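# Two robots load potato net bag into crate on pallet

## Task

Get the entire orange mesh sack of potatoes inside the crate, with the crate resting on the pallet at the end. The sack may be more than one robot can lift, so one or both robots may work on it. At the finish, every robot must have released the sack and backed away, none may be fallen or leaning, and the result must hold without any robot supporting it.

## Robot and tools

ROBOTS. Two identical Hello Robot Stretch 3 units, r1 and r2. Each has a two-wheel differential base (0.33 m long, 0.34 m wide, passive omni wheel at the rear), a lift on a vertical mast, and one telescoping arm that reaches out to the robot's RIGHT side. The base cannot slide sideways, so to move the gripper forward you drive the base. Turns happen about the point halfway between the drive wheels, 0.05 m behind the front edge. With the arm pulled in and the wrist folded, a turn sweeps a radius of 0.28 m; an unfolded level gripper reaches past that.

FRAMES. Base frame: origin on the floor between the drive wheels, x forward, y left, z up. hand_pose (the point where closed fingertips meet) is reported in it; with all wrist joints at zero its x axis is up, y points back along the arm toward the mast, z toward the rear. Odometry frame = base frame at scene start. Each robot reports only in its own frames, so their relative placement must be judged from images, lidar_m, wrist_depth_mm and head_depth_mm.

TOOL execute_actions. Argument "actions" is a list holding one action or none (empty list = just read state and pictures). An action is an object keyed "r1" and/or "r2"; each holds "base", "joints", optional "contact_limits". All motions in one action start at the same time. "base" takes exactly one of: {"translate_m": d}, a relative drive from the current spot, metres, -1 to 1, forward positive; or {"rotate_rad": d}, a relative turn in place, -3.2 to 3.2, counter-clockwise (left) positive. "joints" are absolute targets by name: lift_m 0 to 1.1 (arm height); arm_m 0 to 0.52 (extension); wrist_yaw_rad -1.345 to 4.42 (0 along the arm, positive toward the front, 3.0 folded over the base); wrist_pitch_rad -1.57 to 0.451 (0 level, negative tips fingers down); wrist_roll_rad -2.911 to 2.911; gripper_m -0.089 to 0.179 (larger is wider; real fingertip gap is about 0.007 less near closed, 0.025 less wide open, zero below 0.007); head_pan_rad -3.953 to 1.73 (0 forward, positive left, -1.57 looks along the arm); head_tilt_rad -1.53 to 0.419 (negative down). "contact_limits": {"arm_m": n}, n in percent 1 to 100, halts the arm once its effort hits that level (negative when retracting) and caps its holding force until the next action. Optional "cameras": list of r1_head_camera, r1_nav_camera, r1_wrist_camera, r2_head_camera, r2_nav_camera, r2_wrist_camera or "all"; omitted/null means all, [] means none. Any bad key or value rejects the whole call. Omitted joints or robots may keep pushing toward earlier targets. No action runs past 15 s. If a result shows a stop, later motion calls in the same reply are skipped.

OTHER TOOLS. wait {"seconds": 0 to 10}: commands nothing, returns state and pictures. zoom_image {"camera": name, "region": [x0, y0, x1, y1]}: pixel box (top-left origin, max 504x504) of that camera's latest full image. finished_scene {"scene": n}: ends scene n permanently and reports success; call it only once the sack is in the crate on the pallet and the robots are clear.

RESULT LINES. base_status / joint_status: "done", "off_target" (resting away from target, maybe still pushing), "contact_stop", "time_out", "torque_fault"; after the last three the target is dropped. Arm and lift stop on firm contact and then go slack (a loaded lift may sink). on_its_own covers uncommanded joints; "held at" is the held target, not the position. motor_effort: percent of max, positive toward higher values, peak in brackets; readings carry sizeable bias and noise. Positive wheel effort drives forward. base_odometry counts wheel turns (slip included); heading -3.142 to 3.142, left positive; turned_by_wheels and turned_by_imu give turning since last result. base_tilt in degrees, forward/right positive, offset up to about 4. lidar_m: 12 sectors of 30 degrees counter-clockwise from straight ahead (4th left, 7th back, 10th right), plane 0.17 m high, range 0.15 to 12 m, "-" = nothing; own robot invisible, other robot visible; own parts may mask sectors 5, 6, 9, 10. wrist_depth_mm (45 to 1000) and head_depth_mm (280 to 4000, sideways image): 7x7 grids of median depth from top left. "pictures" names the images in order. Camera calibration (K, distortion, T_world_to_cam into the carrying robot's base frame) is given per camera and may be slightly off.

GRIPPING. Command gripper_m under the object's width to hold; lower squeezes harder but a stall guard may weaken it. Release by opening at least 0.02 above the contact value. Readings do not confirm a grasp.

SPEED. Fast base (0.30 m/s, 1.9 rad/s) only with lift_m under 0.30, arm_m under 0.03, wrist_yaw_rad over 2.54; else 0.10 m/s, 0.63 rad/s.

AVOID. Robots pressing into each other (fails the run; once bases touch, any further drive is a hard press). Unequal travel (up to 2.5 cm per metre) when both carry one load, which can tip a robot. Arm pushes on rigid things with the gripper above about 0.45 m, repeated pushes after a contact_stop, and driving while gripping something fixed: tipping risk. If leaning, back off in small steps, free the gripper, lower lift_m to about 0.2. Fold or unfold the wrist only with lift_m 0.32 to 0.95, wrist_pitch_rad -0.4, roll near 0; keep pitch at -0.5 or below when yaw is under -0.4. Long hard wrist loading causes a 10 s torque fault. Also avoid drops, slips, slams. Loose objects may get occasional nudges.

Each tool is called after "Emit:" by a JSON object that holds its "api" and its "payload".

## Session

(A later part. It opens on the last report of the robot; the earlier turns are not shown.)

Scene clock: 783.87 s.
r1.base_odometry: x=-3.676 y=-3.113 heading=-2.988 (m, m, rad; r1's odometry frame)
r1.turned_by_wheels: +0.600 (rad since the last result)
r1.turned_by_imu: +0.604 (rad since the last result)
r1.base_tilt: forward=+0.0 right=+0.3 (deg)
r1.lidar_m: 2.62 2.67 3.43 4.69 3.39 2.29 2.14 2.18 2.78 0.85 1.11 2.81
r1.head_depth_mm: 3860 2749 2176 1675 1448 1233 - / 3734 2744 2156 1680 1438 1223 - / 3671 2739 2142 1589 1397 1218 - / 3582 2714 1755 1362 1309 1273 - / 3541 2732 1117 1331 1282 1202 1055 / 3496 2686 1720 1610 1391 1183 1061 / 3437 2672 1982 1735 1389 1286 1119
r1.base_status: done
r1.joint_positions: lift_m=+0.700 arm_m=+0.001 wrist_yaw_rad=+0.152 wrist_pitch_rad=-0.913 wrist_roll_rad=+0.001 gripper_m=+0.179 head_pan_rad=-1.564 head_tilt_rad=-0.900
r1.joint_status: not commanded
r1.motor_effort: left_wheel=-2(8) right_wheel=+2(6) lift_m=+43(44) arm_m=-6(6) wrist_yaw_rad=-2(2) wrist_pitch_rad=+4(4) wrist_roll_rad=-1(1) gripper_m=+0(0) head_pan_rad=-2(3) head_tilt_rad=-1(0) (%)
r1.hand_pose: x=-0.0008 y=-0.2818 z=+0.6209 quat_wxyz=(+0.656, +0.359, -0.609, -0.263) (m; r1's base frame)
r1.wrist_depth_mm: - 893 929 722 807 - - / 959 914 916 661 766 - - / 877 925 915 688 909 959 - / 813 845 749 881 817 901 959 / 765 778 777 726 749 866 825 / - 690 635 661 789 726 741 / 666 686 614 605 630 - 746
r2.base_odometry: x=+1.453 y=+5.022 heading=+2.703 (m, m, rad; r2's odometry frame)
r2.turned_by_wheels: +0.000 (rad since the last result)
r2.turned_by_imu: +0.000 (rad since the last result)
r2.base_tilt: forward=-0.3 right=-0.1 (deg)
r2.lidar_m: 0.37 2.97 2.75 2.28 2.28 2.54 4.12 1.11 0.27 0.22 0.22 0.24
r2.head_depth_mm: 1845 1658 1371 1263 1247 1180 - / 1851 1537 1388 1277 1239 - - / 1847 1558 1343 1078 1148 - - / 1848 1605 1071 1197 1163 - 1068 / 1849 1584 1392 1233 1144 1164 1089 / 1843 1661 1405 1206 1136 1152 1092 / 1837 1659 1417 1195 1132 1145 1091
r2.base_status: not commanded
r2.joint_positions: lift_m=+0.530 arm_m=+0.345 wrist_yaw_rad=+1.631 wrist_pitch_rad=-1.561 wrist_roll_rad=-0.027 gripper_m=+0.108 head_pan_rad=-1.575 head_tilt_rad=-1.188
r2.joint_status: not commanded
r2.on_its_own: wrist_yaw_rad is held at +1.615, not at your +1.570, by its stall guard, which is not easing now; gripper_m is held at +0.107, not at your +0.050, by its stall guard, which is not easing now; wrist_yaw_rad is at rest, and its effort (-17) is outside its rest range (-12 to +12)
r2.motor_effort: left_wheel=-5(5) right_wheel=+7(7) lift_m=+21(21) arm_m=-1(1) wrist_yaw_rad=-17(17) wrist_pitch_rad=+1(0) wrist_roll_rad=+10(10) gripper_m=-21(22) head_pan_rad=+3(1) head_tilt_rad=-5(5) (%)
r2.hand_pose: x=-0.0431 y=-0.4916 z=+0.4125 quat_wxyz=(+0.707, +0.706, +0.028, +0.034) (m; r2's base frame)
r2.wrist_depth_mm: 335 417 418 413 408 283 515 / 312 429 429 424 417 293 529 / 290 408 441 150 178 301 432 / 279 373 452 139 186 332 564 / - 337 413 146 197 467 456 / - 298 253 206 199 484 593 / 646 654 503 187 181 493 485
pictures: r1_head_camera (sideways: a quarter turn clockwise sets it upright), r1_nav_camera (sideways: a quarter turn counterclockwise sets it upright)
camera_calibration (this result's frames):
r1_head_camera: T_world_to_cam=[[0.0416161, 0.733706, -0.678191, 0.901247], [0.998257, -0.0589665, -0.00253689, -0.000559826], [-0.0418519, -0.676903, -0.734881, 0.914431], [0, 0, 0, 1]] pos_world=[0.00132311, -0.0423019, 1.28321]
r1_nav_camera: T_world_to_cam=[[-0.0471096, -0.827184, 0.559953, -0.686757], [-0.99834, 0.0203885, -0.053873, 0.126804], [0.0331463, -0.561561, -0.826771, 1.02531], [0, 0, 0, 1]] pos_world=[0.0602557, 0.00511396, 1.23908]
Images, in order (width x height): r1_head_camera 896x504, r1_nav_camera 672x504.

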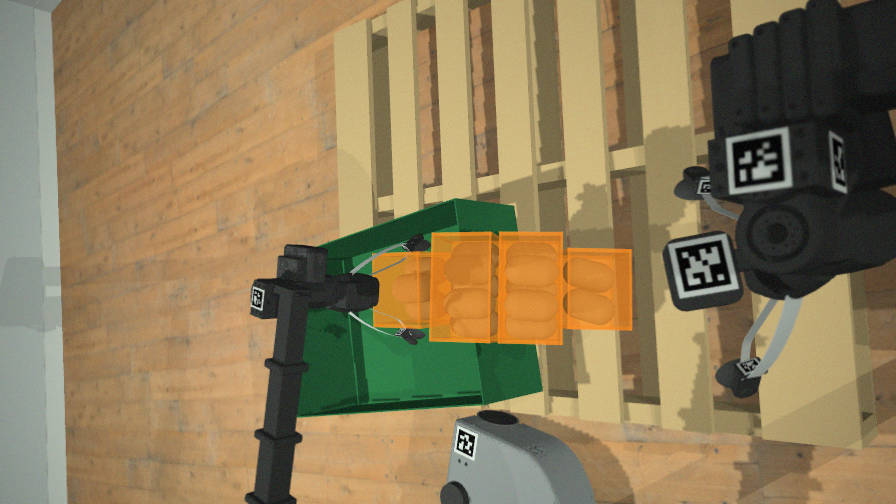

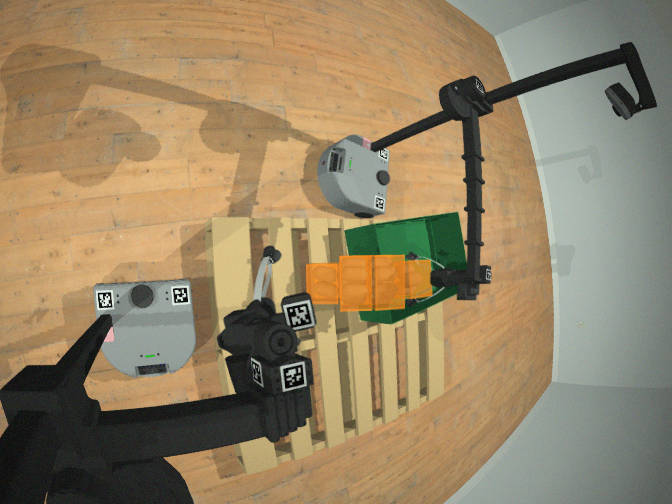

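Emit:
{"api": "execute_actions", "payload": {"actions": [{"r1":{"joints":{"wrist_yaw_rad":0.0,"lift_m":0.46,"arm_m":0.1},"base":{"translate_m":0.03}}}], "cameras": []}}

Emit:
{"api": "execute_actions", "payload": {"actions": [{"r1":{"joints":{"arm_m":0.2}}}], "cameras": ["r1_head_camera","r1_wrist_camera"]}}

Scene clock: 791.90 s.
r1.base_odometry: x=-3.706 y=-3.118 heading=-2.989 (m, m, rad; r1's odometry frame)
r1.turned_by_wheels: +0.000 (rad since the last result)
r1.turned_by_imu: +0.001 (rad since the last result)
r1.base_tilt: forward=-0.2 right=+0.3 (deg)
r1.lidar_m: 2.60 2.64 3.40 4.72 3.42 2.32 2.17 2.21 2.82 0.85 1.10 2.79
r1.head_depth_mm: 3845 2779 2189 1686 1432 1230 1097 / 3757 2742 2161 1687 1434 1201 1095 / 3679 2742 2151 1549 1399 1215 1096 / 3603 2710 1048 1272 1291 1219 1090 / 3526 2709 1746 1534 1344 1206 1067 / 3484 2696 1735 1622 1393 1206 1060 / 3471 2682 1977 1519 1381 1283 1133
r1.base_status: done
r1.joint_positions: lift_m=+0.460 arm_m=+0.100 wrist_yaw_rad=+0.002 wrist_pitch_rad=-0.913 wrist_roll_rad=+0.001 gripper_m=+0.179 head_pan_rad=-1.564 head_tilt_rad=-0.900
r1.joint_status: all done
r1.motor_effort: left_wheel=-3(5) right_wheel=+2(7) lift_m=+25(37) arm_m=+5(4) wrist_yaw_rad=-2(3) wrist_pitch_rad=+4(4) wrist_roll_rad=-1(1) gripper_m=+0(0) head_pan_rad=-3(3) head_tilt_rad=+0(1) (%)
r1.hand_pose: x=-0.0214 y=-0.3822 z=+0.3816 quat_wxyz=(+0.635, +0.312, -0.634, -0.312) (m; r1's base frame)
r1.wrist_depth_mm: 561 616 577 397 573 764 848 / 647 659 589 412 655 665 753 / 600 576 536 527 558 593 681 / 561 447 472 619 621 644 585 / 531 432 447 456 465 491 514 / - 425 521 537 548 462 494 / 351 362 371 384 399 - 565
r2.base_odometry: x=+1.453 y=+5.022 heading=+2.703 (m, m, rad; r2's odometry frame)
r2.turned_by_wheels: +0.000 (rad since the last result)
r2.turned_by_imu: +0.001 (rad since the last result)
r2.base_tilt: forward=-0.4 right=-0.1 (deg)
r2.lidar_m: 0.37 2.97 2.75 2.28 2.28 2.54 4.13 1.10 0.27 0.22 0.22 0.24
r2.head_depth_mm: 1837 1657 1372 1270 1245 1187 - / 1843 1535 1393 1271 1230 - - / 1845 1570 1350 1074 1148 - - / 1849 1599 1069 1199 1161 - 1066 / 1857 1584 1383 1229 1152 1172 1085 / 1855 1662 1412 1205 1133 1155 1086 / 1849 1656 1418 1203 1140 1145 1085
r2.base_status: not commanded
r2.joint_positions: lift_m=+0.530 arm_m=+0.345 wrist_yaw_rad=+1.631 wrist_pitch_rad=-1.561 wrist_roll_rad=-0.027 gripper_m=+0.108 head_pan_rad=-1.575 head_tilt_rad=-1.188
r2.joint_status: not commanded
r2.on_its_own: wrist_yaw_rad is held at +1.615, not at your +1.570, by its stall guard, which is not easing now; gripper_m is held at +0.107, not at your +0.050, by its stall guard, which is not easing now; wrist_yaw_rad is at rest, and its effort (-18) is outside its rest range (-12 to +12)
r2.motor_effort: left_wheel=-5(4) right_wheel=+7(7) lift_m=+22(21) arm_m=-1(1) wrist_yaw_rad=-18(18) wrist_pitch_rad=+1(0) wrist_roll_rad=+10(10) gripper_m=-22(21) head_pan_rad=+3(2) head_tilt_rad=-5(5) (%)
r2.hand_pose: x=-0.0431 y=-0.4916 z=+0.4125 quat_wxyz=(+0.707, +0.706, +0.028, +0.034) (m; r2's base frame)
r2.wrist_depth_mm: 336 416 418 415 406 282 518 / 313 429 426 423 422 292 527 / 291 407 437 150 178 304 429 / 281 373 455 139 185 334 565 / - 336 415 146 197 467 459 / - 301 254 206 199 488 597 / 654 647 503 186 180 491 489
pictures: none
No camera images: the call's "cameras" was empty. Leave "cameras" out to get every camera's image.

Scene clock: 793.87 s.
r1.base_odometry: x=-3.706 y=-3.118 heading=-2.989 (m, m, rad; r1's odometry frame)
r1.turned_by_wheels: +0.000 (rad since the last result)
r1.turned_by_imu: +0.000 (rad since the last result)
r1.base_tilt: forward=+0.2 right=+0.4 (deg)
r1.lidar_m: 2.59 2.64 3.39 4.72 3.42 2.32 2.17 2.20 2.82 0.85 1.10 2.78
r1.head_depth_mm: 3803 2763 2169 1685 1433 1225 1097 / 3750 2769 2160 1680 1431 1199 1093 / 3742 2717 2147 1546 1406 - 1095 / 3620 2697 1053 1275 1195 1242 1083 / 3554 2723 1747 1533 1340 1212 1059 / 3537 2709 1753 1616 1402 1202 1063 / 3475 2689 1982 1514 1387 1281 1137
r1.base_status: not commanded
r1.joint_positions: lift_m=+0.460 arm_m=+0.200 wrist_yaw_rad=+0.002 wrist_pitch_rad=-0.913 wrist_roll_rad=+0.001 gripper_m=+0.179 head_pan_rad=-1.564 head_tilt_rad=-0.900
r1.joint_status: all done
r1.motor_effort: left_wheel=-3(2) right_wheel=+2(2) lift_m=+25(26) arm_m=+6(3) wrist_yaw_rad=-2(4) wrist_pitch_rad=+3(4) wrist_roll_rad=-1(1) gripper_m=+0(0) head_pan_rad=-3(2) head_tilt_rad=-1(0) (%)
r1.hand_pose: x=-0.0214 y=-0.4822 z=+0.3816 quat_wxyz=(+0.635, +0.312, -0.634, -0.312) (m; r1's base frame)
r1.wrist_depth_mm: 513 550 448 300 446 794 822 / 527 588 528 309 539 688 726 / 599 532 503 367 599 598 628 / 562 466 473 380 508 538 707 / 521 415 546 561 571 511 527 / - 384 400 415 428 455 590 / 373 470 474 488 418 - 436
r2.base_odometry: x=+1.453 y=+5.022 heading=+2.703 (m, m, rad; r2's odometry frame)
r2.turned_by_wheels: +0.000 (rad since the last result)
r2.turned_by_imu: +0.000 (rad since the last result)
r2.base_tilt: forward=-0.3 right=-0.1 (deg)
r2.lidar_m: 0.37 2.97 2.75 2.28 2.28 2.54 4.10 1.10 0.27 0.22 0.22 0.24
r2.head_depth_mm: 1848 1654 1374 1264 1241 1178 - / 1855 1532 1393 1279 1227 - - / 1850 1568 1337 1077 1152 - - / 1853 1595 1070 1187 1160 - 1064 / 1836 1585 1397 1226 1149 1173 1088 / 1859 1645 1413 1198 1132 1156 1087 / 1847 1659 1419 1200 1132 1146 1088
r2.base_status: not commanded
r2.joint_positions: lift_m=+0.530 arm_m=+0.345 wrist_yaw_rad=+1.631 wrist_pitch_rad=-1.561 wrist_roll_rad=-0.027 gripper_m=+0.108 head_pan_rad=-1.575 head_tilt_rad=-1.188
r2.joint_status: not commanded
r2.on_its_own: wrist_yaw_rad is held at +1.615, not at your +1.570, by its stall guard, which is not easing now; gripper_m is held at +0.107, not at your +0.050, by its stall guard, which is not easing now; wrist_yaw_rad is at rest, and its effort (-18) is outside its rest range (-12 to +12)
r2.motor_effort: left_wheel=-5(5) right_wheel=+7(7) lift_m=+21(21) arm_m=-1(1) wrist_yaw_rad=-18(18) wrist_pitch_rad=+0(0) wrist_roll_rad=+10(10) gripper_m=-22(21) head_pan_rad=+3(2) head_tilt_rad=-5(5) (%)
r2.hand_pose: x=-0.0431 y=-0.4916 z=+0.4125 quat_wxyz=(+0.707, +0.706, +0.028, +0.034) (m; r2's base frame)
r2.wrist_depth_mm: 340 416 418 414 408 282 520 / 313 430 432 425 420 292 524 / 289 410 438 150 178 301 429 / 279 371 450 139 186 334 564 / - 336 415 146 197 468 457 / - 298 254 207 199 485 594 / 649 645 505 187 181 494 487
pictures: r1_head_camera (sideways: a quarter turn clockwise sets it upright), r1_wrist_camera
camera_calibration (this result's frames):
r1_head_camera: T_world_to_cam=[[0.0416164, 0.733706, -0.678191, 0.901247], [0.998257, -0.0589668, -0.00253688, -0.000559831], [-0.0418521, -0.676903, -0.734881, 0.914431], [0, 0, 0, 1]] pos_world=[0.0013231, -0.0423019, 1.28321]
r1_wrist_camera: T_world_to_cam=[[-0.988389, -0.0810649, 0.128514, -0.12525], [-0.133132, 0.86968, -0.475323, 0.639686], [-0.0732337, -0.486913, -0.870375, 0.257114], [0, 0, 0, 1]] pos_world=[-0.0198035, -0.441284, 0.543939]
Images, in order (width x height): r1_head_camera 896x504, r1_wrist_camera 644x364.

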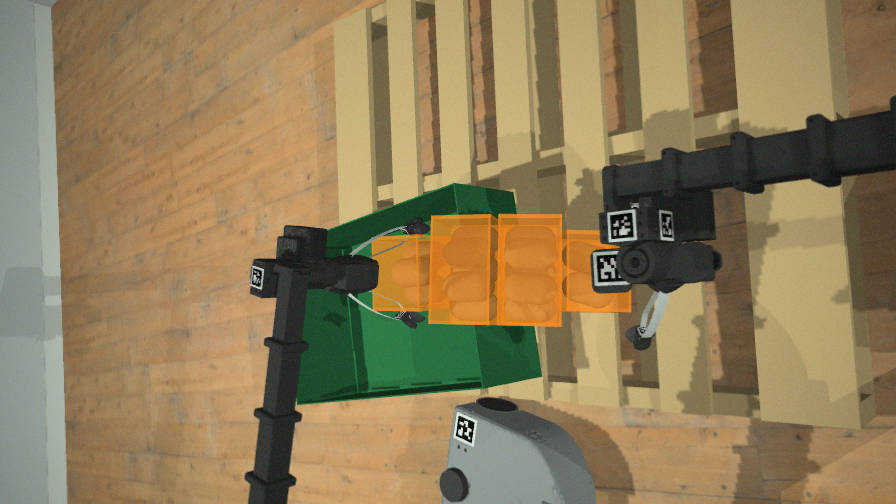

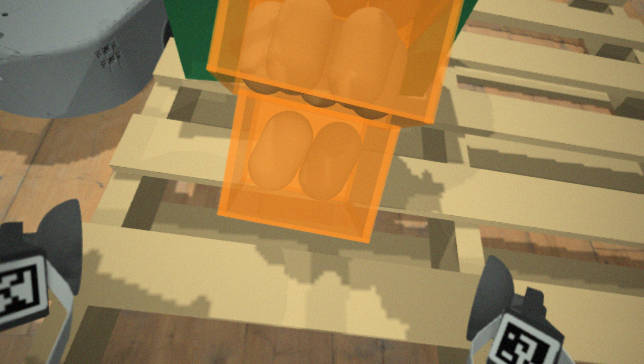

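Emit:
{"api": "execute_actions", "payload": {"actions": [{"r1":{"joints":{"arm_m":0.25,"lift_m":0.40}}}], "cameras": ["r1_head_camera","r1_wrist_camera"]}}

Scene clock: 797.13 s.
r1.base_odometry: x=-3.706 y=-3.118 heading=-2.989 (m, m, rad; r1's odometry frame)
r1.turned_by_wheels: +0.000 (rad since the last result)
r1.turned_by_imu: +0.000 (rad since the last result)
r1.base_tilt: forward=+0.0 right=+0.2 (deg)
r1.lidar_m: 2.60 2.64 3.38 4.72 3.43 2.32 2.17 2.21 2.83 0.85 1.10 2.79
r1.head_depth_mm: 3805 2778 2162 1682 1451 1224 1099 / 3753 2752 2147 1680 1434 1190 1092 / 3679 2718 2145 1547 1431 1242 1085 / 3604 2724 1049 1271 1195 1247 1090 / 3558 2714 1747 1530 1327 1202 1064 / 3516 2689 1728 1617 1389 1207 1065 / 3492 2678 1985 1515 1379 1282 1137
r1.base_status: not commanded
r1.joint_positions: lift_m=+0.400 arm_m=+0.250 wrist_yaw_rad=+0.002 wrist_pitch_rad=-0.912 wrist_roll_rad=+0.001 gripper_m=+0.179 head_pan_rad=-1.564 head_tilt_rad=-0.900
r1.joint_status: all done
r1.motor_effort: left_wheel=-3(3) right_wheel=+2(2) lift_m=+24(25) arm_m=+6(3) wrist_yaw_rad=-2(2) wrist_pitch_rad=+4(4) wrist_roll_rad=-1(1) gripper_m=+0(0) head_pan_rad=-3(3) head_tilt_rad=+0(1) (%)
r1.hand_pose: x=-0.0214 y=-0.5323 z=+0.3216 quat_wxyz=(+0.635, +0.312, -0.635, -0.312) (m; r1's base frame)
r1.wrist_depth_mm: 443 486 263 227 228 625 709 / 482 477 470 241 280 602 642 / 530 412 429 288 593 516 530 / 489 391 389 290 434 458 621 / 371 450 478 493 497 426 437 / - 326 343 355 481 499 521 / 301 308 319 330 340 - 369
r2.base_odometry: x=+1.453 y=+5.022 heading=+2.703 (m, m, rad; r2's odometry frame)
r2.turned_by_wheels: +0.000 (rad since the last result)
r2.turned_by_imu: +0.001 (rad since the last result)
r2.base_tilt: forward=-0.3 right=-0.1 (deg)
r2.lidar_m: 0.37 2.97 2.75 2.28 2.28 2.54 4.10 1.10 0.27 0.22 0.22 0.24
r2.head_depth_mm: 1857 1659 1364 1251 1246 1171 - / 1856 1539 1384 1271 1235 - - / 1852 1565 1342 1077 1157 - - / 1859 1603 1069 1191 1169 - 1063 / 1854 1573 1390 1229 1144 1167 1089 / 1852 1661 1420 1206 1135 1159 1087 / 1865 1654 1420 1192 1129 1142 1087
r2.base_status: not commanded
r2.joint_positions: lift_m=+0.530 arm_m=+0.345 wrist_yaw_rad=+1.631 wrist_pitch_rad=-1.561 wrist_roll_rad=-0.027 gripper_m=+0.108 head_pan_rad=-1.575 head_tilt_rad=-1.188
r2.joint_status: not commanded
r2.on_its_own: wrist_yaw_rad is held at +1.615, not at your +1.570, by its stall guard, which is not easing now; gripper_m is held at +0.107, not at your +0.050, by its stall guard, which is not easing now; wrist_yaw_rad is at rest, and its effort (-17) is outside its rest range (-12 to +12)
r2.motor_effort: left_wheel=-5(5) right_wheel=+7(7) lift_m=+21(21) arm_m=-1(1) wrist_yaw_rad=-17(18) wrist_pitch_rad=+0(1) wrist_roll_rad=+10(10) gripper_m=-21(22) head_pan_rad=+3(2) head_tilt_rad=-5(5) (%)
r2.hand_pose: x=-0.0431 y=-0.4916 z=+0.4125 quat_wxyz=(+0.707, +0.706, +0.028, +0.034) (m; r2's base frame)
r2.wrist_depth_mm: 337 419 414 414 408 284 516 / 314 426 427 426 421 293 527 / 291 410 437 150 178 304 433 / 280 374 451 139 185 334 562 / - 336 415 145 198 468 452 / - 300 253 207 200 482 598 / 656 646 501 187 180 497 486
pictures: r1_head_camera (sideways: a quarter turn clockwise sets it upright), r1_wrist_camera
camera_calibration (this result's frames):
r1_head_camera: T_world_to_cam=[[0.0416164, 0.733706, -0.678191, 0.901247], [0.998257, -0.0589668, -0.00253689, -0.000559821], [-0.0418521, -0.676903, -0.734881, 0.914431], [0, 0, 0, 1]] pos_world=[0.0013231, -0.0423018, 1.28321]
r1_wrist_camera: T_world_to_cam=[[-0.98839, -0.0810251, 0.128532, -0.121587], [-0.133122, 0.869574, -0.475521, 0.654718], [-0.0732387, -0.48711, -0.870264, 0.180408], [0, 0, 0, 1]] pos_world=[-0.0198045, -0.491299, 0.483963]
Images, in order (width x height): r1_head_camera 896x504, r1_wrist_camera 644x364.

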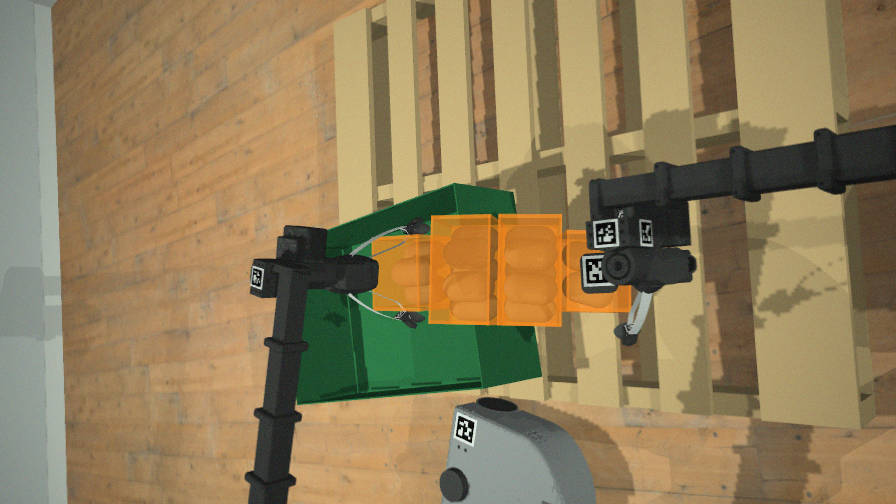

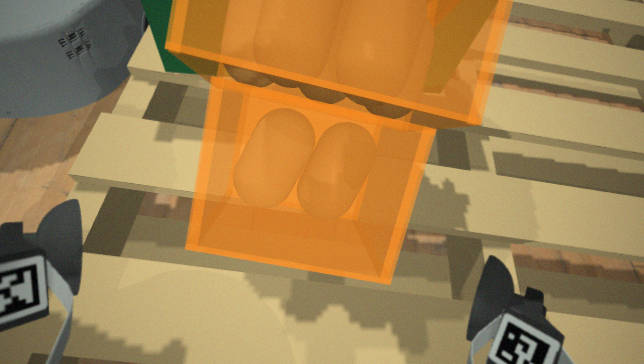

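Emit:
{"api": "execute_actions", "payload": {"actions": [{"r1":{"joints":{"arm_m":0.36,"lift_m":0.375},"contact_limits":{"arm_m":20}}}], "cameras": ["r1_head_camera","r1_wrist_camera"]}}

Scene clock: 802.03 s.
r1.base_odometry: x=-3.706 y=-3.118 heading=-2.989 (m, m, rad; r1's odometry frame)
r1.turned_by_wheels: +0.000 (rad since the last result)
r1.turned_by_imu: +0.001 (rad since the last result)
r1.base_tilt: forward=+0.2 right=+0.3 (deg)
r1.lidar_m: 2.60 2.64 3.39 4.71 3.43 2.32 2.18 2.21 2.83 0.85 1.10 2.78
r1.head_depth_mm: 3819 2784 2155 1678 1440 1224 1095 / 3778 2742 2157 1676 1441 1199 1090 / 3661 2753 2149 1548 1391 1233 1094 / 3622 2716 1049 1271 - 1245 1082 / 3549 2705 1765 1530 1338 1207 1069 / 3507 2677 1754 1617 1394 1200 1062 / 3515 2663 1985 1513 1389 1285 1136
r1.base_status: not commanded
r1.joint_positions: lift_m=+0.375 arm_m=+0.359 wrist_yaw_rad=-0.004 wrist_pitch_rad=-0.936 wrist_roll_rad=+0.009 gripper_m=+0.179 head_pan_rad=-1.564 head_tilt_rad=-0.900
r1.joint_status: all done
r1.motor_effort: left_wheel=-2(3) right_wheel=+2(2) lift_m=+25(25) arm_m=+8(8) wrist_yaw_rad=+4(5) wrist_pitch_rad=+10(10) wrist_roll_rad=-5(5) gripper_m=+0(0) head_pan_rad=-3(3) head_tilt_rad=+0(0) (%)
r1.contact_limits: arm_m 20 (drawing in: default 27, maximum 45; extending or still: default 38, maximum 61)
r1.hand_pose: x=-0.0222 y=-0.6370 z=+0.2935 quat_wxyz=(+0.628, +0.316, -0.634, -0.322) (m; r1's base frame)
r1.wrist_depth_mm: 392 286 174 148 193 303 627 / 425 338 143 148 143 509 540 / 440 391 142 151 146 448 477 / 360 369 193 162 152 434 442 / 320 324 205 210 361 380 545 / - 393 206 212 341 356 365 / 327 375 383 390 416 - 438
r2.base_odometry: x=+1.453 y=+5.022 heading=+2.703 (m, m, rad; r2's odometry frame)
r2.turned_by_wheels: +0.000 (rad since the last result)
r2.turned_by_imu: +0.001 (rad since the last result)
r2.base_tilt: forward=-0.3 right=-0.1 (deg)
r2.lidar_m: 0.37 2.97 2.75 2.29 2.27 2.54 4.10 1.10 0.27 0.22 0.22 0.24
r2.head_depth_mm: 1861 1663 1296 1266 1249 1180 - / 1849 1544 1381 1276 1231 - - / 1841 1563 1344 1080 1150 - - / 1861 1611 1069 1196 1164 - 1068 / 1852 1574 1398 1232 1149 1166 1090 / 1854 1657 1404 1202 1132 1148 1092 / 1859 1654 1420 1197 1132 1142 1088
r2.base_status: not commanded
r2.joint_positions: lift_m=+0.530 arm_m=+0.345 wrist_yaw_rad=+1.631 wrist_pitch_rad=-1.561 wrist_roll_rad=-0.027 gripper_m=+0.108 head_pan_rad=-1.575 head_tilt_rad=-1.188
r2.joint_status: not commanded
r2.on_its_own: wrist_yaw_rad is held at +1.615, not at your +1.570, by its stall guard, which is not easing now; gripper_m is held at +0.107, not at your +0.050, by its stall guard, which is not easing now; wrist_yaw_rad is at rest, and its effort (-17) is outside its rest range (-12 to +12)
r2.motor_effort: left_wheel=-5(5) right_wheel=+8(7) lift_m=+21(21) arm_m=-1(1) wrist_yaw_rad=-17(17) wrist_pitch_rad=+1(0) wrist_roll_rad=+10(10) gripper_m=-21(21) head_pan_rad=+3(2) head_tilt_rad=-5(5) (%)
r2.hand_pose: x=-0.0431 y=-0.4916 z=+0.4125 quat_wxyz=(+0.707, +0.706, +0.028, +0.034) (m; r2's base frame)
r2.wrist_depth_mm: 336 415 420 415 409 283 519 / 312 423 427 425 424 292 525 / 290 408 438 149 178 304 431 / 281 373 451 139 185 333 561 / - 335 414 146 197 472 453 / - 299 253 207 199 484 596 / 644 652 500 187 180 493 488
pictures: r1_head_camera (sideways: a quarter turn clockwise sets it upright), r1_wrist_camera
camera_calibration (this result's frames):
r1_head_camera: T_world_to_cam=[[0.0416162, 0.733706, -0.678191, 0.901247], [0.998257, -0.0589666, -0.00253687, -0.000559847], [-0.0418519, -0.676904, -0.734881, 0.914431], [0, 0, 0, 1]] pos_world=[0.00132311, -0.0423019, 1.28321]
r1_wrist_camera: T_world_to_cam=[[-0.989926, -0.0718378, 0.12201, -0.119507], [-0.120169, 0.881993, -0.455683, 0.734655], [-0.0748767, -0.465754, -0.881741, 0.121786], [0, 0, 0, 1]] pos_world=[-0.0209016, -0.599824, 0.456734]
Images, in order (width x height): r1_head_camera 896x504, r1_wrist_camera 644x364.

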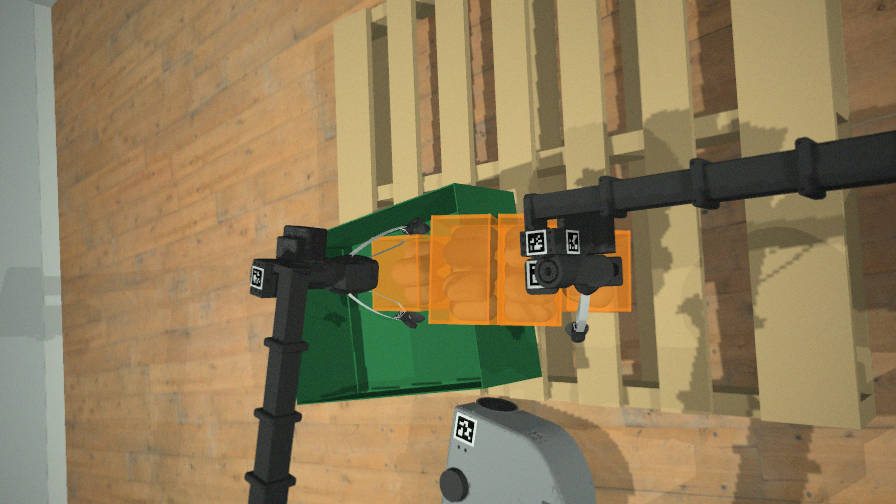

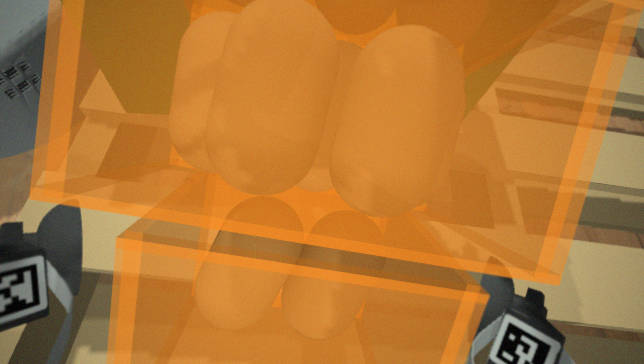

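Emit:
{"api": "execute_actions", "payload": {"actions": [{"r1":{"joints":{"arm_m":0.34,"lift_m":0.35}}}], "cameras": []}}

Emit:
{"api": "execute_actions", "payload": {"actions": [{"r1":{"joints":{"gripper_m":0.05}},"r2":{"joints":{"gripper_m":0.179,"lift_m":0.62}}}], "cameras": []}}

Emit:
{"api": "execute_actions", "payload": {"actions": [{"r1":{"joints":{"gripper_m":0.04,"lift_m":0.45}}}], "cameras": ["r1_head_camera"]}}

Emit:
{"api": "execute_actions", "payload": {"actions": [{"r1":{"joints":{"gripper_m":0.045,"arm_m":0.52},"contact_limits":{"arm_m":45}}}], "cameras": ["r1_head_camera"]}}

Scene clock: 807.57 s.
r1.base_odometry: x=-3.706 y=-3.118 heading=-2.989 (m, m, rad; r1's odometry frame)
r1.turned_by_wheels: +0.000 (rad since the last result)
r1.turned_by_imu: +0.000 (rad since the last result)
r1.base_tilt: forward=+0.1 right=+0.3 (deg)
r1.lidar_m: 2.60 2.64 3.41 4.71 3.43 2.33 2.17 2.21 2.82 0.84 1.10 2.79
r1.head_depth_mm: 3795 2785 2157 1677 1430 1219 1094 / 3809 2756 2146 1676 1424 1193 1097 / 3654 2754 2139 1550 1435 1240 1092 / 3620 2739 1050 1278 1156 1252 1083 / 3625 2694 1740 1526 1342 1211 1065 / 3498 2691 1742 1618 1395 1202 1058 / 3479 2682 1968 1509 1383 1284 1139
r1.base_status: not commanded
r1.joint_positions: lift_m=+0.350 arm_m=+0.340 wrist_yaw_rad=-0.003 wrist_pitch_rad=-0.914 wrist_roll_rad=+0.004 gripper_m=+0.179 head_pan_rad=-1.564 head_tilt_rad=-0.900
r1.joint_status: all done
r1.motor_effort: left_wheel=-3(3) right_wheel=+2(2) lift_m=+25(25) arm_m=-5(2) wrist_yaw_rad=+3(3) wrist_pitch_rad=+4(10) wrist_roll_rad=-2(5) gripper_m=+0(1) head_pan_rad=-3(2) head_tilt_rad=+0(0) (%)
r1.hand_pose: x=-0.0219 y=-0.6227 z=+0.2714 quat_wxyz=(+0.633, +0.311, -0.636, -0.314) (m; r1's base frame)
r1.wrist_depth_mm: 394 301 133 135 133 311 619 / 422 358 131 142 134 503 535 / 431 418 177 151 139 430 454 / 316 327 327 214 502 443 524 / 299 303 191 196 338 357 373 / - 383 200 202 325 335 339 / 326 357 370 383 397 - 427
r2.base_odometry: x=+1.453 y=+5.022 heading=+2.703 (m, m, rad; r2's odometry frame)
r2.turned_by_wheels: +0.000 (rad since the last result)
r2.turned_by_imu: +0.001 (rad since the last result)
r2.base_tilt: forward=-0.4 right=-0.1 (deg)
r2.lidar_m: 0.37 2.97 2.75 2.28 2.28 2.54 4.11 1.10 0.27 0.22 0.22 0.24
r2.head_depth_mm: 1843 1645 1380 1248 1253 1180 - / 1854 1530 1397 1275 1236 - - / 1856 1569 1344 1077 1152 - - / 1851 1605 1069 1202 1155 - 1068 / 1851 1580 1394 1234 1152 1166 1089 / 1862 1660 1407 1202 1133 1158 1087 / 1835 1663 1426 1202 1136 1150 1084
r2.base_status: not commanded
r2.joint_positions: lift_m=+0.530 arm_m=+0.345 wrist_yaw_rad=+1.631 wrist_pitch_rad=-1.561 wrist_roll_rad=-0.027 gripper_m=+0.108 head_pan_rad=-1.575 head_tilt_rad=-1.188
r2.joint_status: not commanded
r2.on_its_own: wrist_yaw_rad is held at +1.615, not at your +1.570, by its stall guard, which is not easing now; gripper_m is held at +0.107, not at your +0.050, by its stall guard, which is not easing now; wrist_yaw_rad is at rest, and its effort (-18) is outside its rest range (-12 to +12)
r2.motor_effort: left_wheel=-5(5) right_wheel=+7(7) lift_m=+22(21) arm_m=-1(1) wrist_yaw_rad=-18(17) wrist_pitch_rad=+0(0) wrist_roll_rad=+10(10) gripper_m=-21(21) head_pan_rad=+2(2) head_tilt_rad=-5(5) (%)
r2.hand_pose: x=-0.0431 y=-0.4916 z=+0.4125 quat_wxyz=(+0.707, +0.706, +0.028, +0.034) (m; r2's base frame)
r2.wrist_depth_mm: 338 419 417 416 408 282 521 / 310 424 432 426 421 293 529 / 289 407 437 150 178 303 432 / 281 373 450 139 185 333 571 / - 337 417 146 197 469 459 / - 301 253 207 199 486 599 / 642 642 504 187 181 493 492
pictures: none
No camera images: the call's "cameras" was empty. Leave "cameras" out to get every camera's image.

Scene clock: 810.00 s.
r1.base_odometry: x=-3.706 y=-3.118 heading=-2.989 (m, m, rad; r1's odometry frame)
r1.turned_by_wheels: +0.000 (rad since the last result)
r1.turned_by_imu: +0.000 (rad since the last result)
r1.base_tilt: forward=+0.1 right=+0.1 (deg)
r1.lidar_m: 2.60 2.65 3.39 4.71 3.43 2.32 2.17 2.21 2.83 0.50 1.10 2.79
r1.head_depth_mm: 3791 2782 2171 1683 1435 1220 1097 / 3784 2758 2139 1672 1437 1194 1092 / 3661 2756 2145 1545 1423 1240 1089 / 3599 2729 1766 1575 1230 1215 1083 / 3518 2740 1766 1568 1308 1185 1064 / 3478 2703 1985 1597 1391 1207 1061 / 3462 2677 2102 1510 1382 1274 1137
r1.base_status: not commanded
r1.joint_positions: lift_m=+0.350 arm_m=+0.339 wrist_yaw_rad=-0.011 wrist_pitch_rad=-1.097 wrist_roll_rad=+0.023 gripper_m=+0.057 head_pan_rad=-1.564 head_tilt_rad=-0.900
r1.joint_status: gripper_m off_target (ended at +0.057, target +0.050)
r1.on_its_own: gripper_m is held at +0.055, not at your +0.050, by its stall guard, which is still easing; wrist_pitch_rad is at rest, and its effort (+55) is outside its rest range (-20 to +32)
r1.motor_effort: left_wheel=-5(12) right_wheel=+6(13) lift_m=+46(46) arm_m=+10(10) wrist_yaw_rad=+11(14) wrist_pitch_rad=+55(68) wrist_roll_rad=-12(22) gripper_m=-42(100) head_pan_rad=-3(3) head_tilt_rad=+0(1) (%)
r1.hand_pose: x=-0.0226 y=-0.5797 z=+0.2493 quat_wxyz=(+0.595, +0.361, -0.612, -0.376) (m; r1's base frame)
r1.wrist_depth_mm: 395 369 224 194 195 386 407 / 307 317 235 329 472 390 391 / 290 299 185 194 330 343 496 / 298 382 183 189 313 325 336 / 298 375 382 391 404 374 339 / - 261 206 219 391 346 414 / 244 250 191 201 271 282 288
r2.base_odometry: x=+1.453 y=+5.022 heading=+2.704 (m, m, rad; r2's odometry frame)
r2.turned_by_wheels: +0.000 (rad since the last result)
r2.turned_by_imu: +0.001 (rad since the last result)
r2.base_tilt: forward=-0.3 right=-0.1 (deg)
r2.lidar_m: 0.37 2.97 2.75 2.29 2.27 2.53 4.13 1.10 0.27 0.22 0.22 0.24
r2.head_depth_mm: 1829 1661 1381 1232 1247 1173 - / 1844 1530 1387 1235 - - - / 1855 1685 1346 1115 1190 - - / 1846 1708 1342 1204 1162 - 1063 / 1846 1589 1399 1232 1145 1167 1089 / 1843 1673 1412 1203 1139 1155 1083 / 1847 1657 1429 1192 1140 1141 1086
r2.base_status: not commanded
r2.joint_positions: lift_m=+0.619 arm_m=+0.345 wrist_yaw_rad=+1.619 wrist_pitch_rad=-1.560 wrist_roll_rad=-0.006 gripper_m=+0.179 head_pan_rad=-1.575 head_tilt_rad=-1.188
r2.joint_status: all done
r2.on_its_own: wrist_yaw_rad is held at +1.615, not at your +1.570, by its stall guard, which is not easing now
r2.motor_effort: left_wheel=-1(16) right_wheel=+0(20) lift_m=+44(62) arm_m=-1(1) wrist_yaw_rad=-4(17) wrist_pitch_rad=+0(0) wrist_roll_rad=+3(11) gripper_m=+0(83) head_pan_rad=+4(1) head_tilt_rad=-5(5) (%)
r2.hand_pose: x=-0.0426 y=-0.4914 z=+0.5014 quat_wxyz=(+0.707, +0.707, +0.016, +0.023) (m; r2's base frame)
r2.wrist_depth_mm: 383 498 500 491 426 484 589 / 633 465 511 510 500 610 502 / - 425 531 521 514 517 510 / - 402 542 470 536 602 535 / - 397 590 333 548 547 541 / 731 - 593 421 562 577 - / 743 746 727 598 579 586 681
pictures: none
No camera images: the call's "cameras" was empty. Leave "cameras" out to get every camera's image.

Scene clock: 812.90 s.
r1.base_odometry: x=-3.706 y=-3.118 heading=-2.988 (m, m, rad; r1's odometry frame)
r1.turned_by_wheels: +0.000 (rad since the last result)
r1.turned_by_imu: +0.002 (rad since the last result)
r1.base_tilt: forward=+0.0 right=+0.4 (deg)
r1.lidar_m: 2.60 2.64 3.39 4.71 3.43 2.32 2.18 2.20 2.83 0.47 1.10 2.78
r1.head_depth_mm: 3784 2771 2159 1685 1445 1224 1096 / 3769 2765 2163 1691 1432 1198 1088 / 3674 2735 2158 1550 1393 1238 1089 / 3559 2738 1764 1575 1214 1214 1085 / 3588 2703 1766 1558 1342 1185 1066 / 3528 2703 1989 1616 1394 1208 1063 / 3470 2680 2107 1519 1389 1283 1141
r1.base_status: not commanded
r1.joint_positions: lift_m=+0.450 arm_m=+0.340 wrist_yaw_rad=+0.002 wrist_pitch_rad=-0.914 wrist_roll_rad=-0.004 gripper_m=+0.045 head_pan_rad=-1.564 head_tilt_rad=-0.900
r1.joint_status: gripper_m off_target (ended at +0.045, target +0.040); the others done
r1.on_its_own: gripper_m is held at +0.045, not at your +0.040, by its stall guard, which is not easing now
r1.motor_effort: left_wheel=+0(21) right_wheel=+1(21) lift_m=+43(63) arm_m=+4(10) wrist_yaw_rad=-3(42) wrist_pitch_rad=+4(62) wrist_roll_rad=+2(29) gripper_m=+0(100) head_pan_rad=-3(3) head_tilt_rad=-1(0) (%)
r1.hand_pose: x=-0.0213 y=-0.6219 z=+0.3707 quat_wxyz=(+0.636, +0.314, -0.632, -0.311) (m; r1's base frame)
r1.wrist_depth_mm: 492 355 346 349 375 697 806 / 457 482 408 319 316 630 714 / 474 478 479 348 481 617 626 / 535 491 476 303 506 522 543 / 498 403 366 310 502 603 617 / 387 404 284 294 421 439 461 / 363 440 313 278 484 431 442
r2.base_odometry: x=+1.453 y=+5.022 heading=+2.704 (m, m, rad; r2's odometry frame)
r2.turned_by_wheels: +0.000 (rad since the last result)
r2.turned_by_imu: +0.001 (rad since the last result)
r2.base_tilt: forward=-0.4 right=-0.1 (deg)
r2.lidar_m: 0.37 2.97 2.74 2.28 2.27 2.54 4.12 1.10 0.27 0.22 0.22 0.24
r2.head_depth_mm: 1836 1660 1335 1238 1240 1176 - / 1835 1537 1375 1234 - - - / 1833 1692 1340 1134 1189 - - / 1849 1715 1330 1203 1163 - 1066 / 1851 1573 1402 1221 1145 1174 1089 / 1842 1659 1412 1201 1138 1152 1088 / 1836 1655 1430 1204 1135 1145 1087
r2.base_status: not commanded
r2.joint_positions: lift_m=+0.619 arm_m=+0.345 wrist_yaw_rad=+1.619 wrist_pitch_rad=-1.560 wrist_roll_rad=-0.006 gripper_m=+0.179 head_pan_rad=-1.575 head_tilt_rad=-1.188
r2.joint_status: not commanded
r2.on_its_own: wrist_yaw_rad is held at +1.615, not at your +1.570, by its stall guard, which is not easing now
r2.motor_effort: left_wheel=-1(1) right_wheel=+0(0) lift_m=+44(44) arm_m=-1(1) wrist_yaw_rad=-4(4) wrist_pitch_rad=+0(0) wrist_roll_rad=+3(3) gripper_m=-1(0) head_pan_rad=+3(3) head_tilt_rad=-5(5) (%)
r2.hand_pose: x=-0.0426 y=-0.4914 z=+0.5014 quat_wxyz=(+0.707, +0.707, +0.016, +0.023) (m; r2's base frame)
r2.wrist_depth_mm: 380 497 501 497 431 491 599 / 638 460 513 509 501 609 507 / - 425 529 525 506 517 513 / - 401 537 496 529 605 530 / - 389 580 455 356 547 537 / 733 - 585 451 558 584 - / 742 751 729 526 582 582 688
pictures: r1_head_camera (sideways: a quarter turn clockwise sets it upright)
camera_calibration (this result's frames):
r1_head_camera: T_world_to_cam=[[0.0420587, 0.733327, -0.678574, 0.901743], [0.998221, -0.0595667, -0.00250231, -0.000604619], [-0.0422554, -0.677262, -0.734528, 0.913974], [0, 0, 0, 1]] pos_world=[0.0012978, -0.0423087, 1.28324]
Images, in order (width x height): r1_head_camera 896x504.

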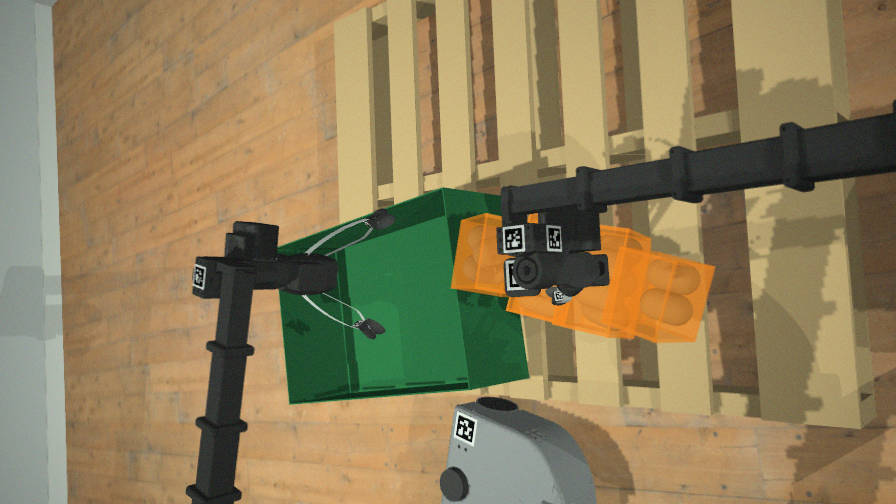

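Scene clock: 816.50 s.
r1.base_odometry: x=-3.706 y=-3.118 heading=-2.988 (m, m, rad; r1's odometry frame)
r1.turned_by_wheels: +0.000 (rad since the last result)
r1.turned_by_imu: +0.000 (rad since the last result)
r1.base_tilt: forward=+0.0 right=+0.3 (deg)
r1.lidar_m: 2.60 2.65 3.39 4.71 3.43 2.32 2.17 2.20 2.82 0.49 1.10 2.78
r1.head_depth_mm: 3856 2770 2144 1689 1431 1223 1098 / 3787 2763 2159 1678 1437 1194 1090 / 3625 2723 2149 1591 1395 1213 1090 / 3596 2722 1754 1474 1280 1215 1085 / 3562 2723 1802 1440 1340 1185 1062 / 3508 2694 1854 1602 1400 1205 1058 / 3491 2673 2105 1511 1384 1283 1133
r1.base_status: not commanded
r1.joint_positions: lift_m=+0.450 arm_m=+0.520 wrist_yaw_rad=-0.002 wrist_pitch_rad=-0.914 wrist_roll_rad=+0.004 gripper_m=+0.045 head_pan_rad=-1.564 head_tilt_rad=-0.899
r1.joint_status: all done
r1.motor_effort: left_wheel=-1(8) right_wheel=+1(9) lift_m=+28(44) arm_m=+5(16) wrist_yaw_rad=+3(19) wrist_pitch_rad=+4(30) wrist_roll_rad=-2(3) gripper_m=-1(4) head_pan_rad=-3(3) head_tilt_rad=+0(0) (%)
r1.contact_limits: arm_m 45 (drawing in: default 27, maximum 45; extending or still: default 38, maximum 61)
r1.hand_pose: x=-0.0219 y=-0.8019 z=+0.3712 quat_wxyz=(+0.633, +0.311, -0.636, -0.314) (m; r1's base frame)
r1.wrist_depth_mm: 336 457 586 633 534 720 - / 299 468 535 573 526 620 722 / 271 275 287 303 310 372 630 / 405 349 352 357 361 514 541 / 415 405 421 332 508 614 628 / 384 388 345 301 422 435 455 / 363 455 288 340 488 420 436
r2.base_odometry: x=+1.453 y=+5.022 heading=+2.704 (m, m, rad; r2's odometry frame)
r2.turned_by_wheels: +0.000 (rad since the last result)
r2.turned_by_imu: +0.001 (rad since the last result)
r2.base_tilt: forward=-0.3 right=+0.0 (deg)
r2.lidar_m: 0.37 2.97 2.76 2.28 2.27 2.53 4.14 1.10 0.26 0.22 0.21 0.24
r2.head_depth_mm: 1840 1598 1344 1230 1242 1183 - / 1846 1533 894 1264 - - - / 1856 1679 1361 1214 1184 - - / 1846 1701 1345 1190 1153 - 1068 / 1851 1573 1394 1225 1148 1171 1090 / 1861 1652 1406 1208 1136 1154 1088 / 1863 1641 1422 1197 1134 1140 1088
r2.base_status: not commanded
r2.joint_positions: lift_m=+0.619 arm_m=+0.345 wrist_yaw_rad=+1.619 wrist_pitch_rad=-1.560 wrist_roll_rad=-0.006 gripper_m=+0.179 head_pan_rad=-1.575 head_tilt_rad=-1.188
r2.joint_status: not commanded
r2.on_its_own: wrist_yaw_rad is held at +1.615, not at your +1.570, by its stall guard, which is not easing now
r2.motor_effort: left_wheel=-1(1) right_wheel=+0(0) lift_m=+44(44) arm_m=-1(1) wrist_yaw_rad=-4(3) wrist_pitch_rad=+0(0) wrist_roll_rad=+3(3) gripper_m=-1(1) head_pan_rad=+3(3) head_tilt_rad=-4(5) (%)
r2.hand_pose: x=-0.0426 y=-0.4914 z=+0.5014 quat_wxyz=(+0.707, +0.707, +0.016, +0.023) (m; r2's base frame)
r2.wrist_depth_mm: 386 499 499 496 435 482 589 / 634 467 511 507 502 616 509 / - 422 524 522 526 519 515 / - 405 536 487 536 602 536 / - - 633 499 550 550 535 / 737 - 590 510 562 585 - / 755 737 731 532 581 590 693
pictures: r1_head_camera (sideways: a quarter turn clockwise sets it upright)
camera_calibration (this result's frames):
r1_head_camera: T_world_to_cam=[[0.0420595, 0.733199, -0.678712, 0.901923], [0.998221, -0.0595672, -0.00248982, -0.000620886], [-0.0422545, -0.6774, -0.7344, 0.913808], [0, 0, 0, 1]] pos_world=[0.00129782, -0.0423122, 1.28325]
Images, in order (width x height): r1_head_camera 896x504.

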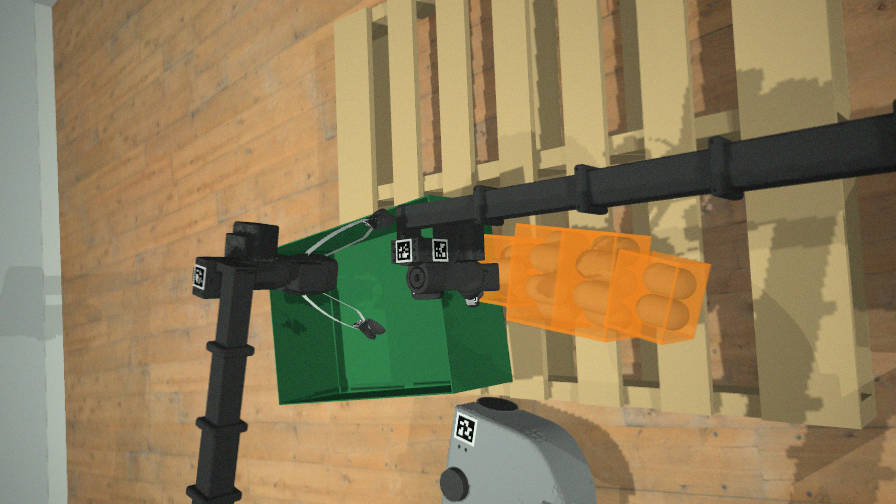

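Emit:
{"api": "execute_actions", "payload": {"actions": [{"r1":{"joints":{"lift_m":0.6,"gripper_m":0.179}},"r2":{"joints":{"lift_m":0.7,"arm_m":0.1}}}], "cameras": []}}

Emit:
{"api": "execute_actions", "payload": {"actions": [{"r1":{"joints":{"arm_m":0.0}},"r2":{"base":{"rotate_rad":0.22}}}], "cameras": ["r1_head_camera","r2_nav_camera"]}}

Scene clock: 826.90 s.
r1.base_odometry: x=-3.706 y=-3.118 heading=-2.988 (m, m, rad; r1's odometry frame)
r1.turned_by_wheels: +0.000 (rad since the last result)
r1.turned_by_imu: +0.001 (rad since the last result)
r1.base_tilt: forward=+0.2 right=+0.3 (deg)
r1.lidar_m: 2.60 2.64 3.40 4.70 3.43 2.32 2.17 2.21 2.82 0.49 1.10 2.79
r1.head_depth_mm: 3814 2771 2148 1686 1431 1223 1095 / 3794 2783 2139 1671 1447 1223 - / 3713 2764 2225 1673 1406 1236 1090 / 3602 2727 2230 1424 1284 1211 1086 / 3572 2717 1803 1430 1334 1180 1066 / 3523 2498 1792 1621 1399 1202 1061 / 3507 936 2105 1523 1382 1288 1138
r1.base_status: not commanded
r1.joint_positions: lift_m=+0.600 arm_m=+0.520 wrist_yaw_rad=-0.002 wrist_pitch_rad=-0.913 wrist_roll_rad=+0.004 gripper_m=+0.179 head_pan_rad=-1.564 head_tilt_rad=-0.899
r1.joint_status: all done
r1.motor_effort: left_wheel=+0(0) right_wheel=+1(1) lift_m=+42(45) arm_m=+5(5) wrist_yaw_rad=+3(2) wrist_pitch_rad=+4(4) wrist_roll_rad=-3(2) gripper_m=+0(97) head_pan_rad=-3(2) head_tilt_rad=+0(0) (%)
r1.hand_pose: x=-0.0219 y=-0.8021 z=+0.5208 quat_wxyz=(+0.633, +0.311, -0.636, -0.314) (m; r1's base frame)
r1.wrist_depth_mm: 900 922 826 844 - - - / 825 642 728 782 804 873 - / 577 573 679 713 705 840 872 / 540 480 622 650 627 823 766 / 520 519 479 503 630 657 686 / - 523 530 495 576 746 744 / 576 558 594 539 547 - 587
r2.base_odometry: x=+1.453 y=+5.022 heading=+2.704 (m, m, rad; r2's odometry frame)
r2.turned_by_wheels: +0.000 (rad since the last result)
r2.turned_by_imu: +0.001 (rad since the last result)
r2.base_tilt: forward=-0.3 right=-0.1 (deg)
r2.lidar_m: 0.37 2.97 2.75 2.28 2.28 2.54 4.09 1.10 0.26 0.22 0.21 0.24
r2.head_depth_mm: 1849 664 1363 1270 1251 - - / 1849 1521 781 - - - 1076 / 1848 1576 1407 1203 1234 - - / 1850 1590 1394 1187 1156 - 1064 / 1853 1586 1395 1218 1149 1168 1084 / 1867 1653 1407 1208 1134 1152 1092 / 1856 1655 1420 1197 1136 1144 1084
r2.base_status: not commanded
r2.joint_positions: lift_m=+0.699 arm_m=+0.100 wrist_yaw_rad=+1.618 wrist_pitch_rad=-1.560 wrist_roll_rad=-0.006 gripper_m=+0.179 head_pan_rad=-1.575 head_tilt_rad=-1.188
r2.joint_status: all done
r2.on_its_own: wrist_yaw_rad is held at +1.615, not at your +1.570, by its stall guard, which is not easing now
r2.motor_effort: left_wheel=-1(1) right_wheel=+0(0) lift_m=+44(42) arm_m=-3(2) wrist_yaw_rad=-3(4) wrist_pitch_rad=+0(0) wrist_roll_rad=+3(3) gripper_m=+0(1) head_pan_rad=+3(2) head_tilt_rad=-5(5) (%)
r2.hand_pose: x=-0.0426 y=-0.2465 z=+0.5814 quat_wxyz=(+0.707, +0.707, +0.015, +0.022) (m; r2's base frame)
r2.wrist_depth_mm: 702 699 692 569 565 560 436 / 717 736 707 584 577 573 454 / 750 739 - 603 589 583 587 / 762 - - 627 602 605 628 / 793 782 - 762 647 535 616 / 797 - 797 793 652 554 - / 833 830 818 821 685 657 674
pictures: none
No camera images: the call's "cameras" was empty. Leave "cameras" out to get every camera's image.

Scene clock: 831.90 s.
r1.base_odometry: x=-3.706 y=-3.118 heading=-2.988 (m, m, rad; r1's odometry frame)
r1.turned_by_wheels: +0.000 (rad since the last result)
r1.turned_by_imu: +0.001 (rad since the last result)
r1.base_tilt: forward=+0.1 right=+0.5 (deg)
r1.lidar_m: 2.60 2.64 3.40 4.72 3.43 2.32 2.17 2.21 2.83 0.49 1.10 2.78
r1.head_depth_mm: 3807 2778 2173 1692 1435 1227 1094 / 3691 2740 2157 1679 1434 1201 - / 3702 2757 2134 1584 1402 1244 - / 3654 2720 1834 1469 1277 1191 - / 3591 2702 1809 1443 1335 1187 1069 / 3481 1045 1856 1561 1398 1206 1067 / 3457 2401 2092 1508 1386 1290 1140
r1.base_status: not commanded
r1.joint_positions: lift_m=+0.600 arm_m=+0.001 wrist_yaw_rad=-0.001 wrist_pitch_rad=-0.913 wrist_roll_rad=+0.002 gripper_m=+0.179 head_pan_rad=-1.564 head_tilt_rad=-0.899
r1.joint_status: all done
r1.motor_effort: left_wheel=-1(1) right_wheel=+1(1) lift_m=+44(44) arm_m=-5(7) wrist_yaw_rad=+1(2) wrist_pitch_rad=+4(4) wrist_roll_rad=-1(2) gripper_m=+0(1) head_pan_rad=-2(2) head_tilt_rad=-1(0) (%)
r1.hand_pose: x=-0.0217 y=-0.2833 z=+0.5209 quat_wxyz=(+0.634, +0.311, -0.635, -0.313) (m; r1's base frame)
r1.wrist_depth_mm: 729 760 793 760 915 - - / 806 787 781 680 836 943 - / 777 791 694 625 748 848 879 / 695 724 613 645 726 820 780 / 663 648 704 724 645 664 693 / - 525 537 557 574 741 761 / 568 497 509 521 534 - 581
r2.base_odometry: x=+1.453 y=+5.022 heading=+2.923 (m, m, rad; r2's odometry frame)
r2.turned_by_wheels: +0.220 (rad since the last result)
r2.turned_by_imu: +0.225 (rad since the last result)
r2.base_tilt: forward=-0.4 right=+0.0 (deg)
r2.lidar_m: 2.97 3.01 2.44 2.27 2.30 2.93 5.80 0.52 0.23 0.21 0.22 0.27
r2.head_depth_mm: 1858 1562 1379 1190 1217 - - / 1864 1559 1417 - - - 1078 / 1853 1585 1511 1194 1139 - - / 1850 1584 1388 1211 1168 - 1068 / 1866 1574 1391 1216 1166 1161 1089 / 1852 1667 1389 1215 1147 1169 1079 / 1862 1656 1394 1204 1136 1167 1088
r2.base_status: done
r2.joint_positions: lift_m=+0.699 arm_m=+0.100 wrist_yaw_rad=+1.618 wrist_pitch_rad=-1.559 wrist_roll_rad=-0.006 gripper_m=+0.179 head_pan_rad=-1.575 head_tilt_rad=-1.188
r2.joint_status: not commanded
r2.on_its_own: wrist_yaw_rad is held at +1.615, not at your +1.570, by its stall guard, which is not easing now
r2.motor_effort: left_wheel=-3(11) right_wheel=+2(4) lift_m=+44(44) arm_m=-2(3) wrist_yaw_rad=-3(4) wrist_pitch_rad=+0(0) wrist_roll_rad=+2(3) gripper_m=+0(1) head_pan_rad=+3(3) head_tilt_rad=-4(5) (%)
r2.hand_pose: x=-0.0425 y=-0.2465 z=+0.5814 quat_wxyz=(+0.707, +0.707, +0.015, +0.023) (m; r2's base frame)
r2.wrist_depth_mm: 711 702 697 571 565 562 436 / 726 726 712 585 582 571 453 / 746 732 - 600 602 588 469 / 766 - - 613 612 569 476 / 786 795 - 671 550 529 616 / 815 - 797 779 605 642 - / 839 840 839 817 619 684 673
pictures: r1_head_camera (sideways: a quarter turn clockwise sets it upright), r2_nav_camera (sideways: a quarter turn counterclockwise sets it upright)
camera_calibration (this result's frames):
r1_head_camera: T_world_to_cam=[[0.0420593, 0.733199, -0.678712, 0.901923], [0.998221, -0.0595668, -0.0024898, -0.000620912], [-0.0422543, -0.6774, -0.7344, 0.913808], [0, 0, 0, 1]] pos_world=[0.00129784, -0.0423122, 1.28325]
r2_nav_camera: T_world_to_cam=[[-0.0309437, -0.908769, 0.416151, -0.488624], [-0.999228, 0.0382083, 0.00913773, 0.0422942], [-0.0242045, -0.415547, -0.90925, 1.14605], [0, 0, 0, 1]] pos_world=[0.0548813, 0.0305769, 1.245]
Images, in order (width x height): r1_head_camera 896x504, r2_nav_camera 672x504.

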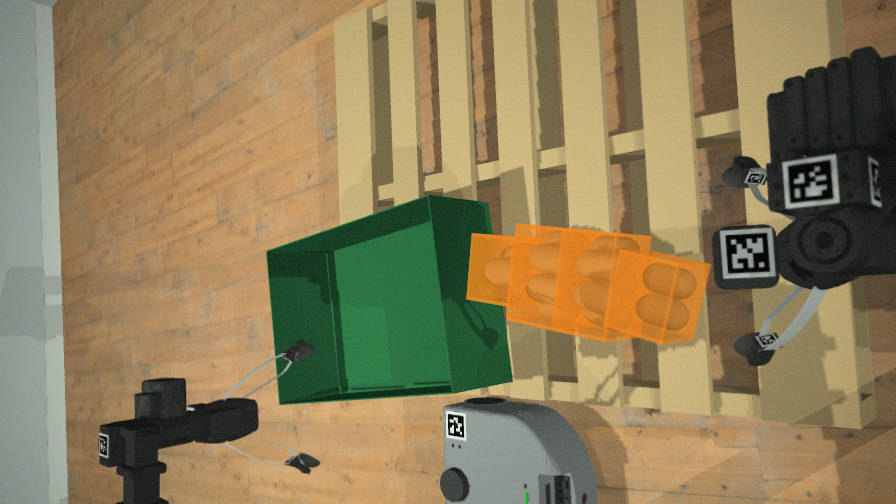

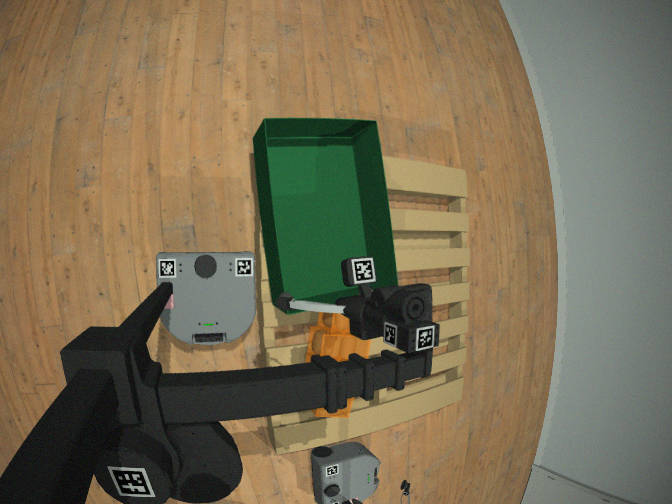

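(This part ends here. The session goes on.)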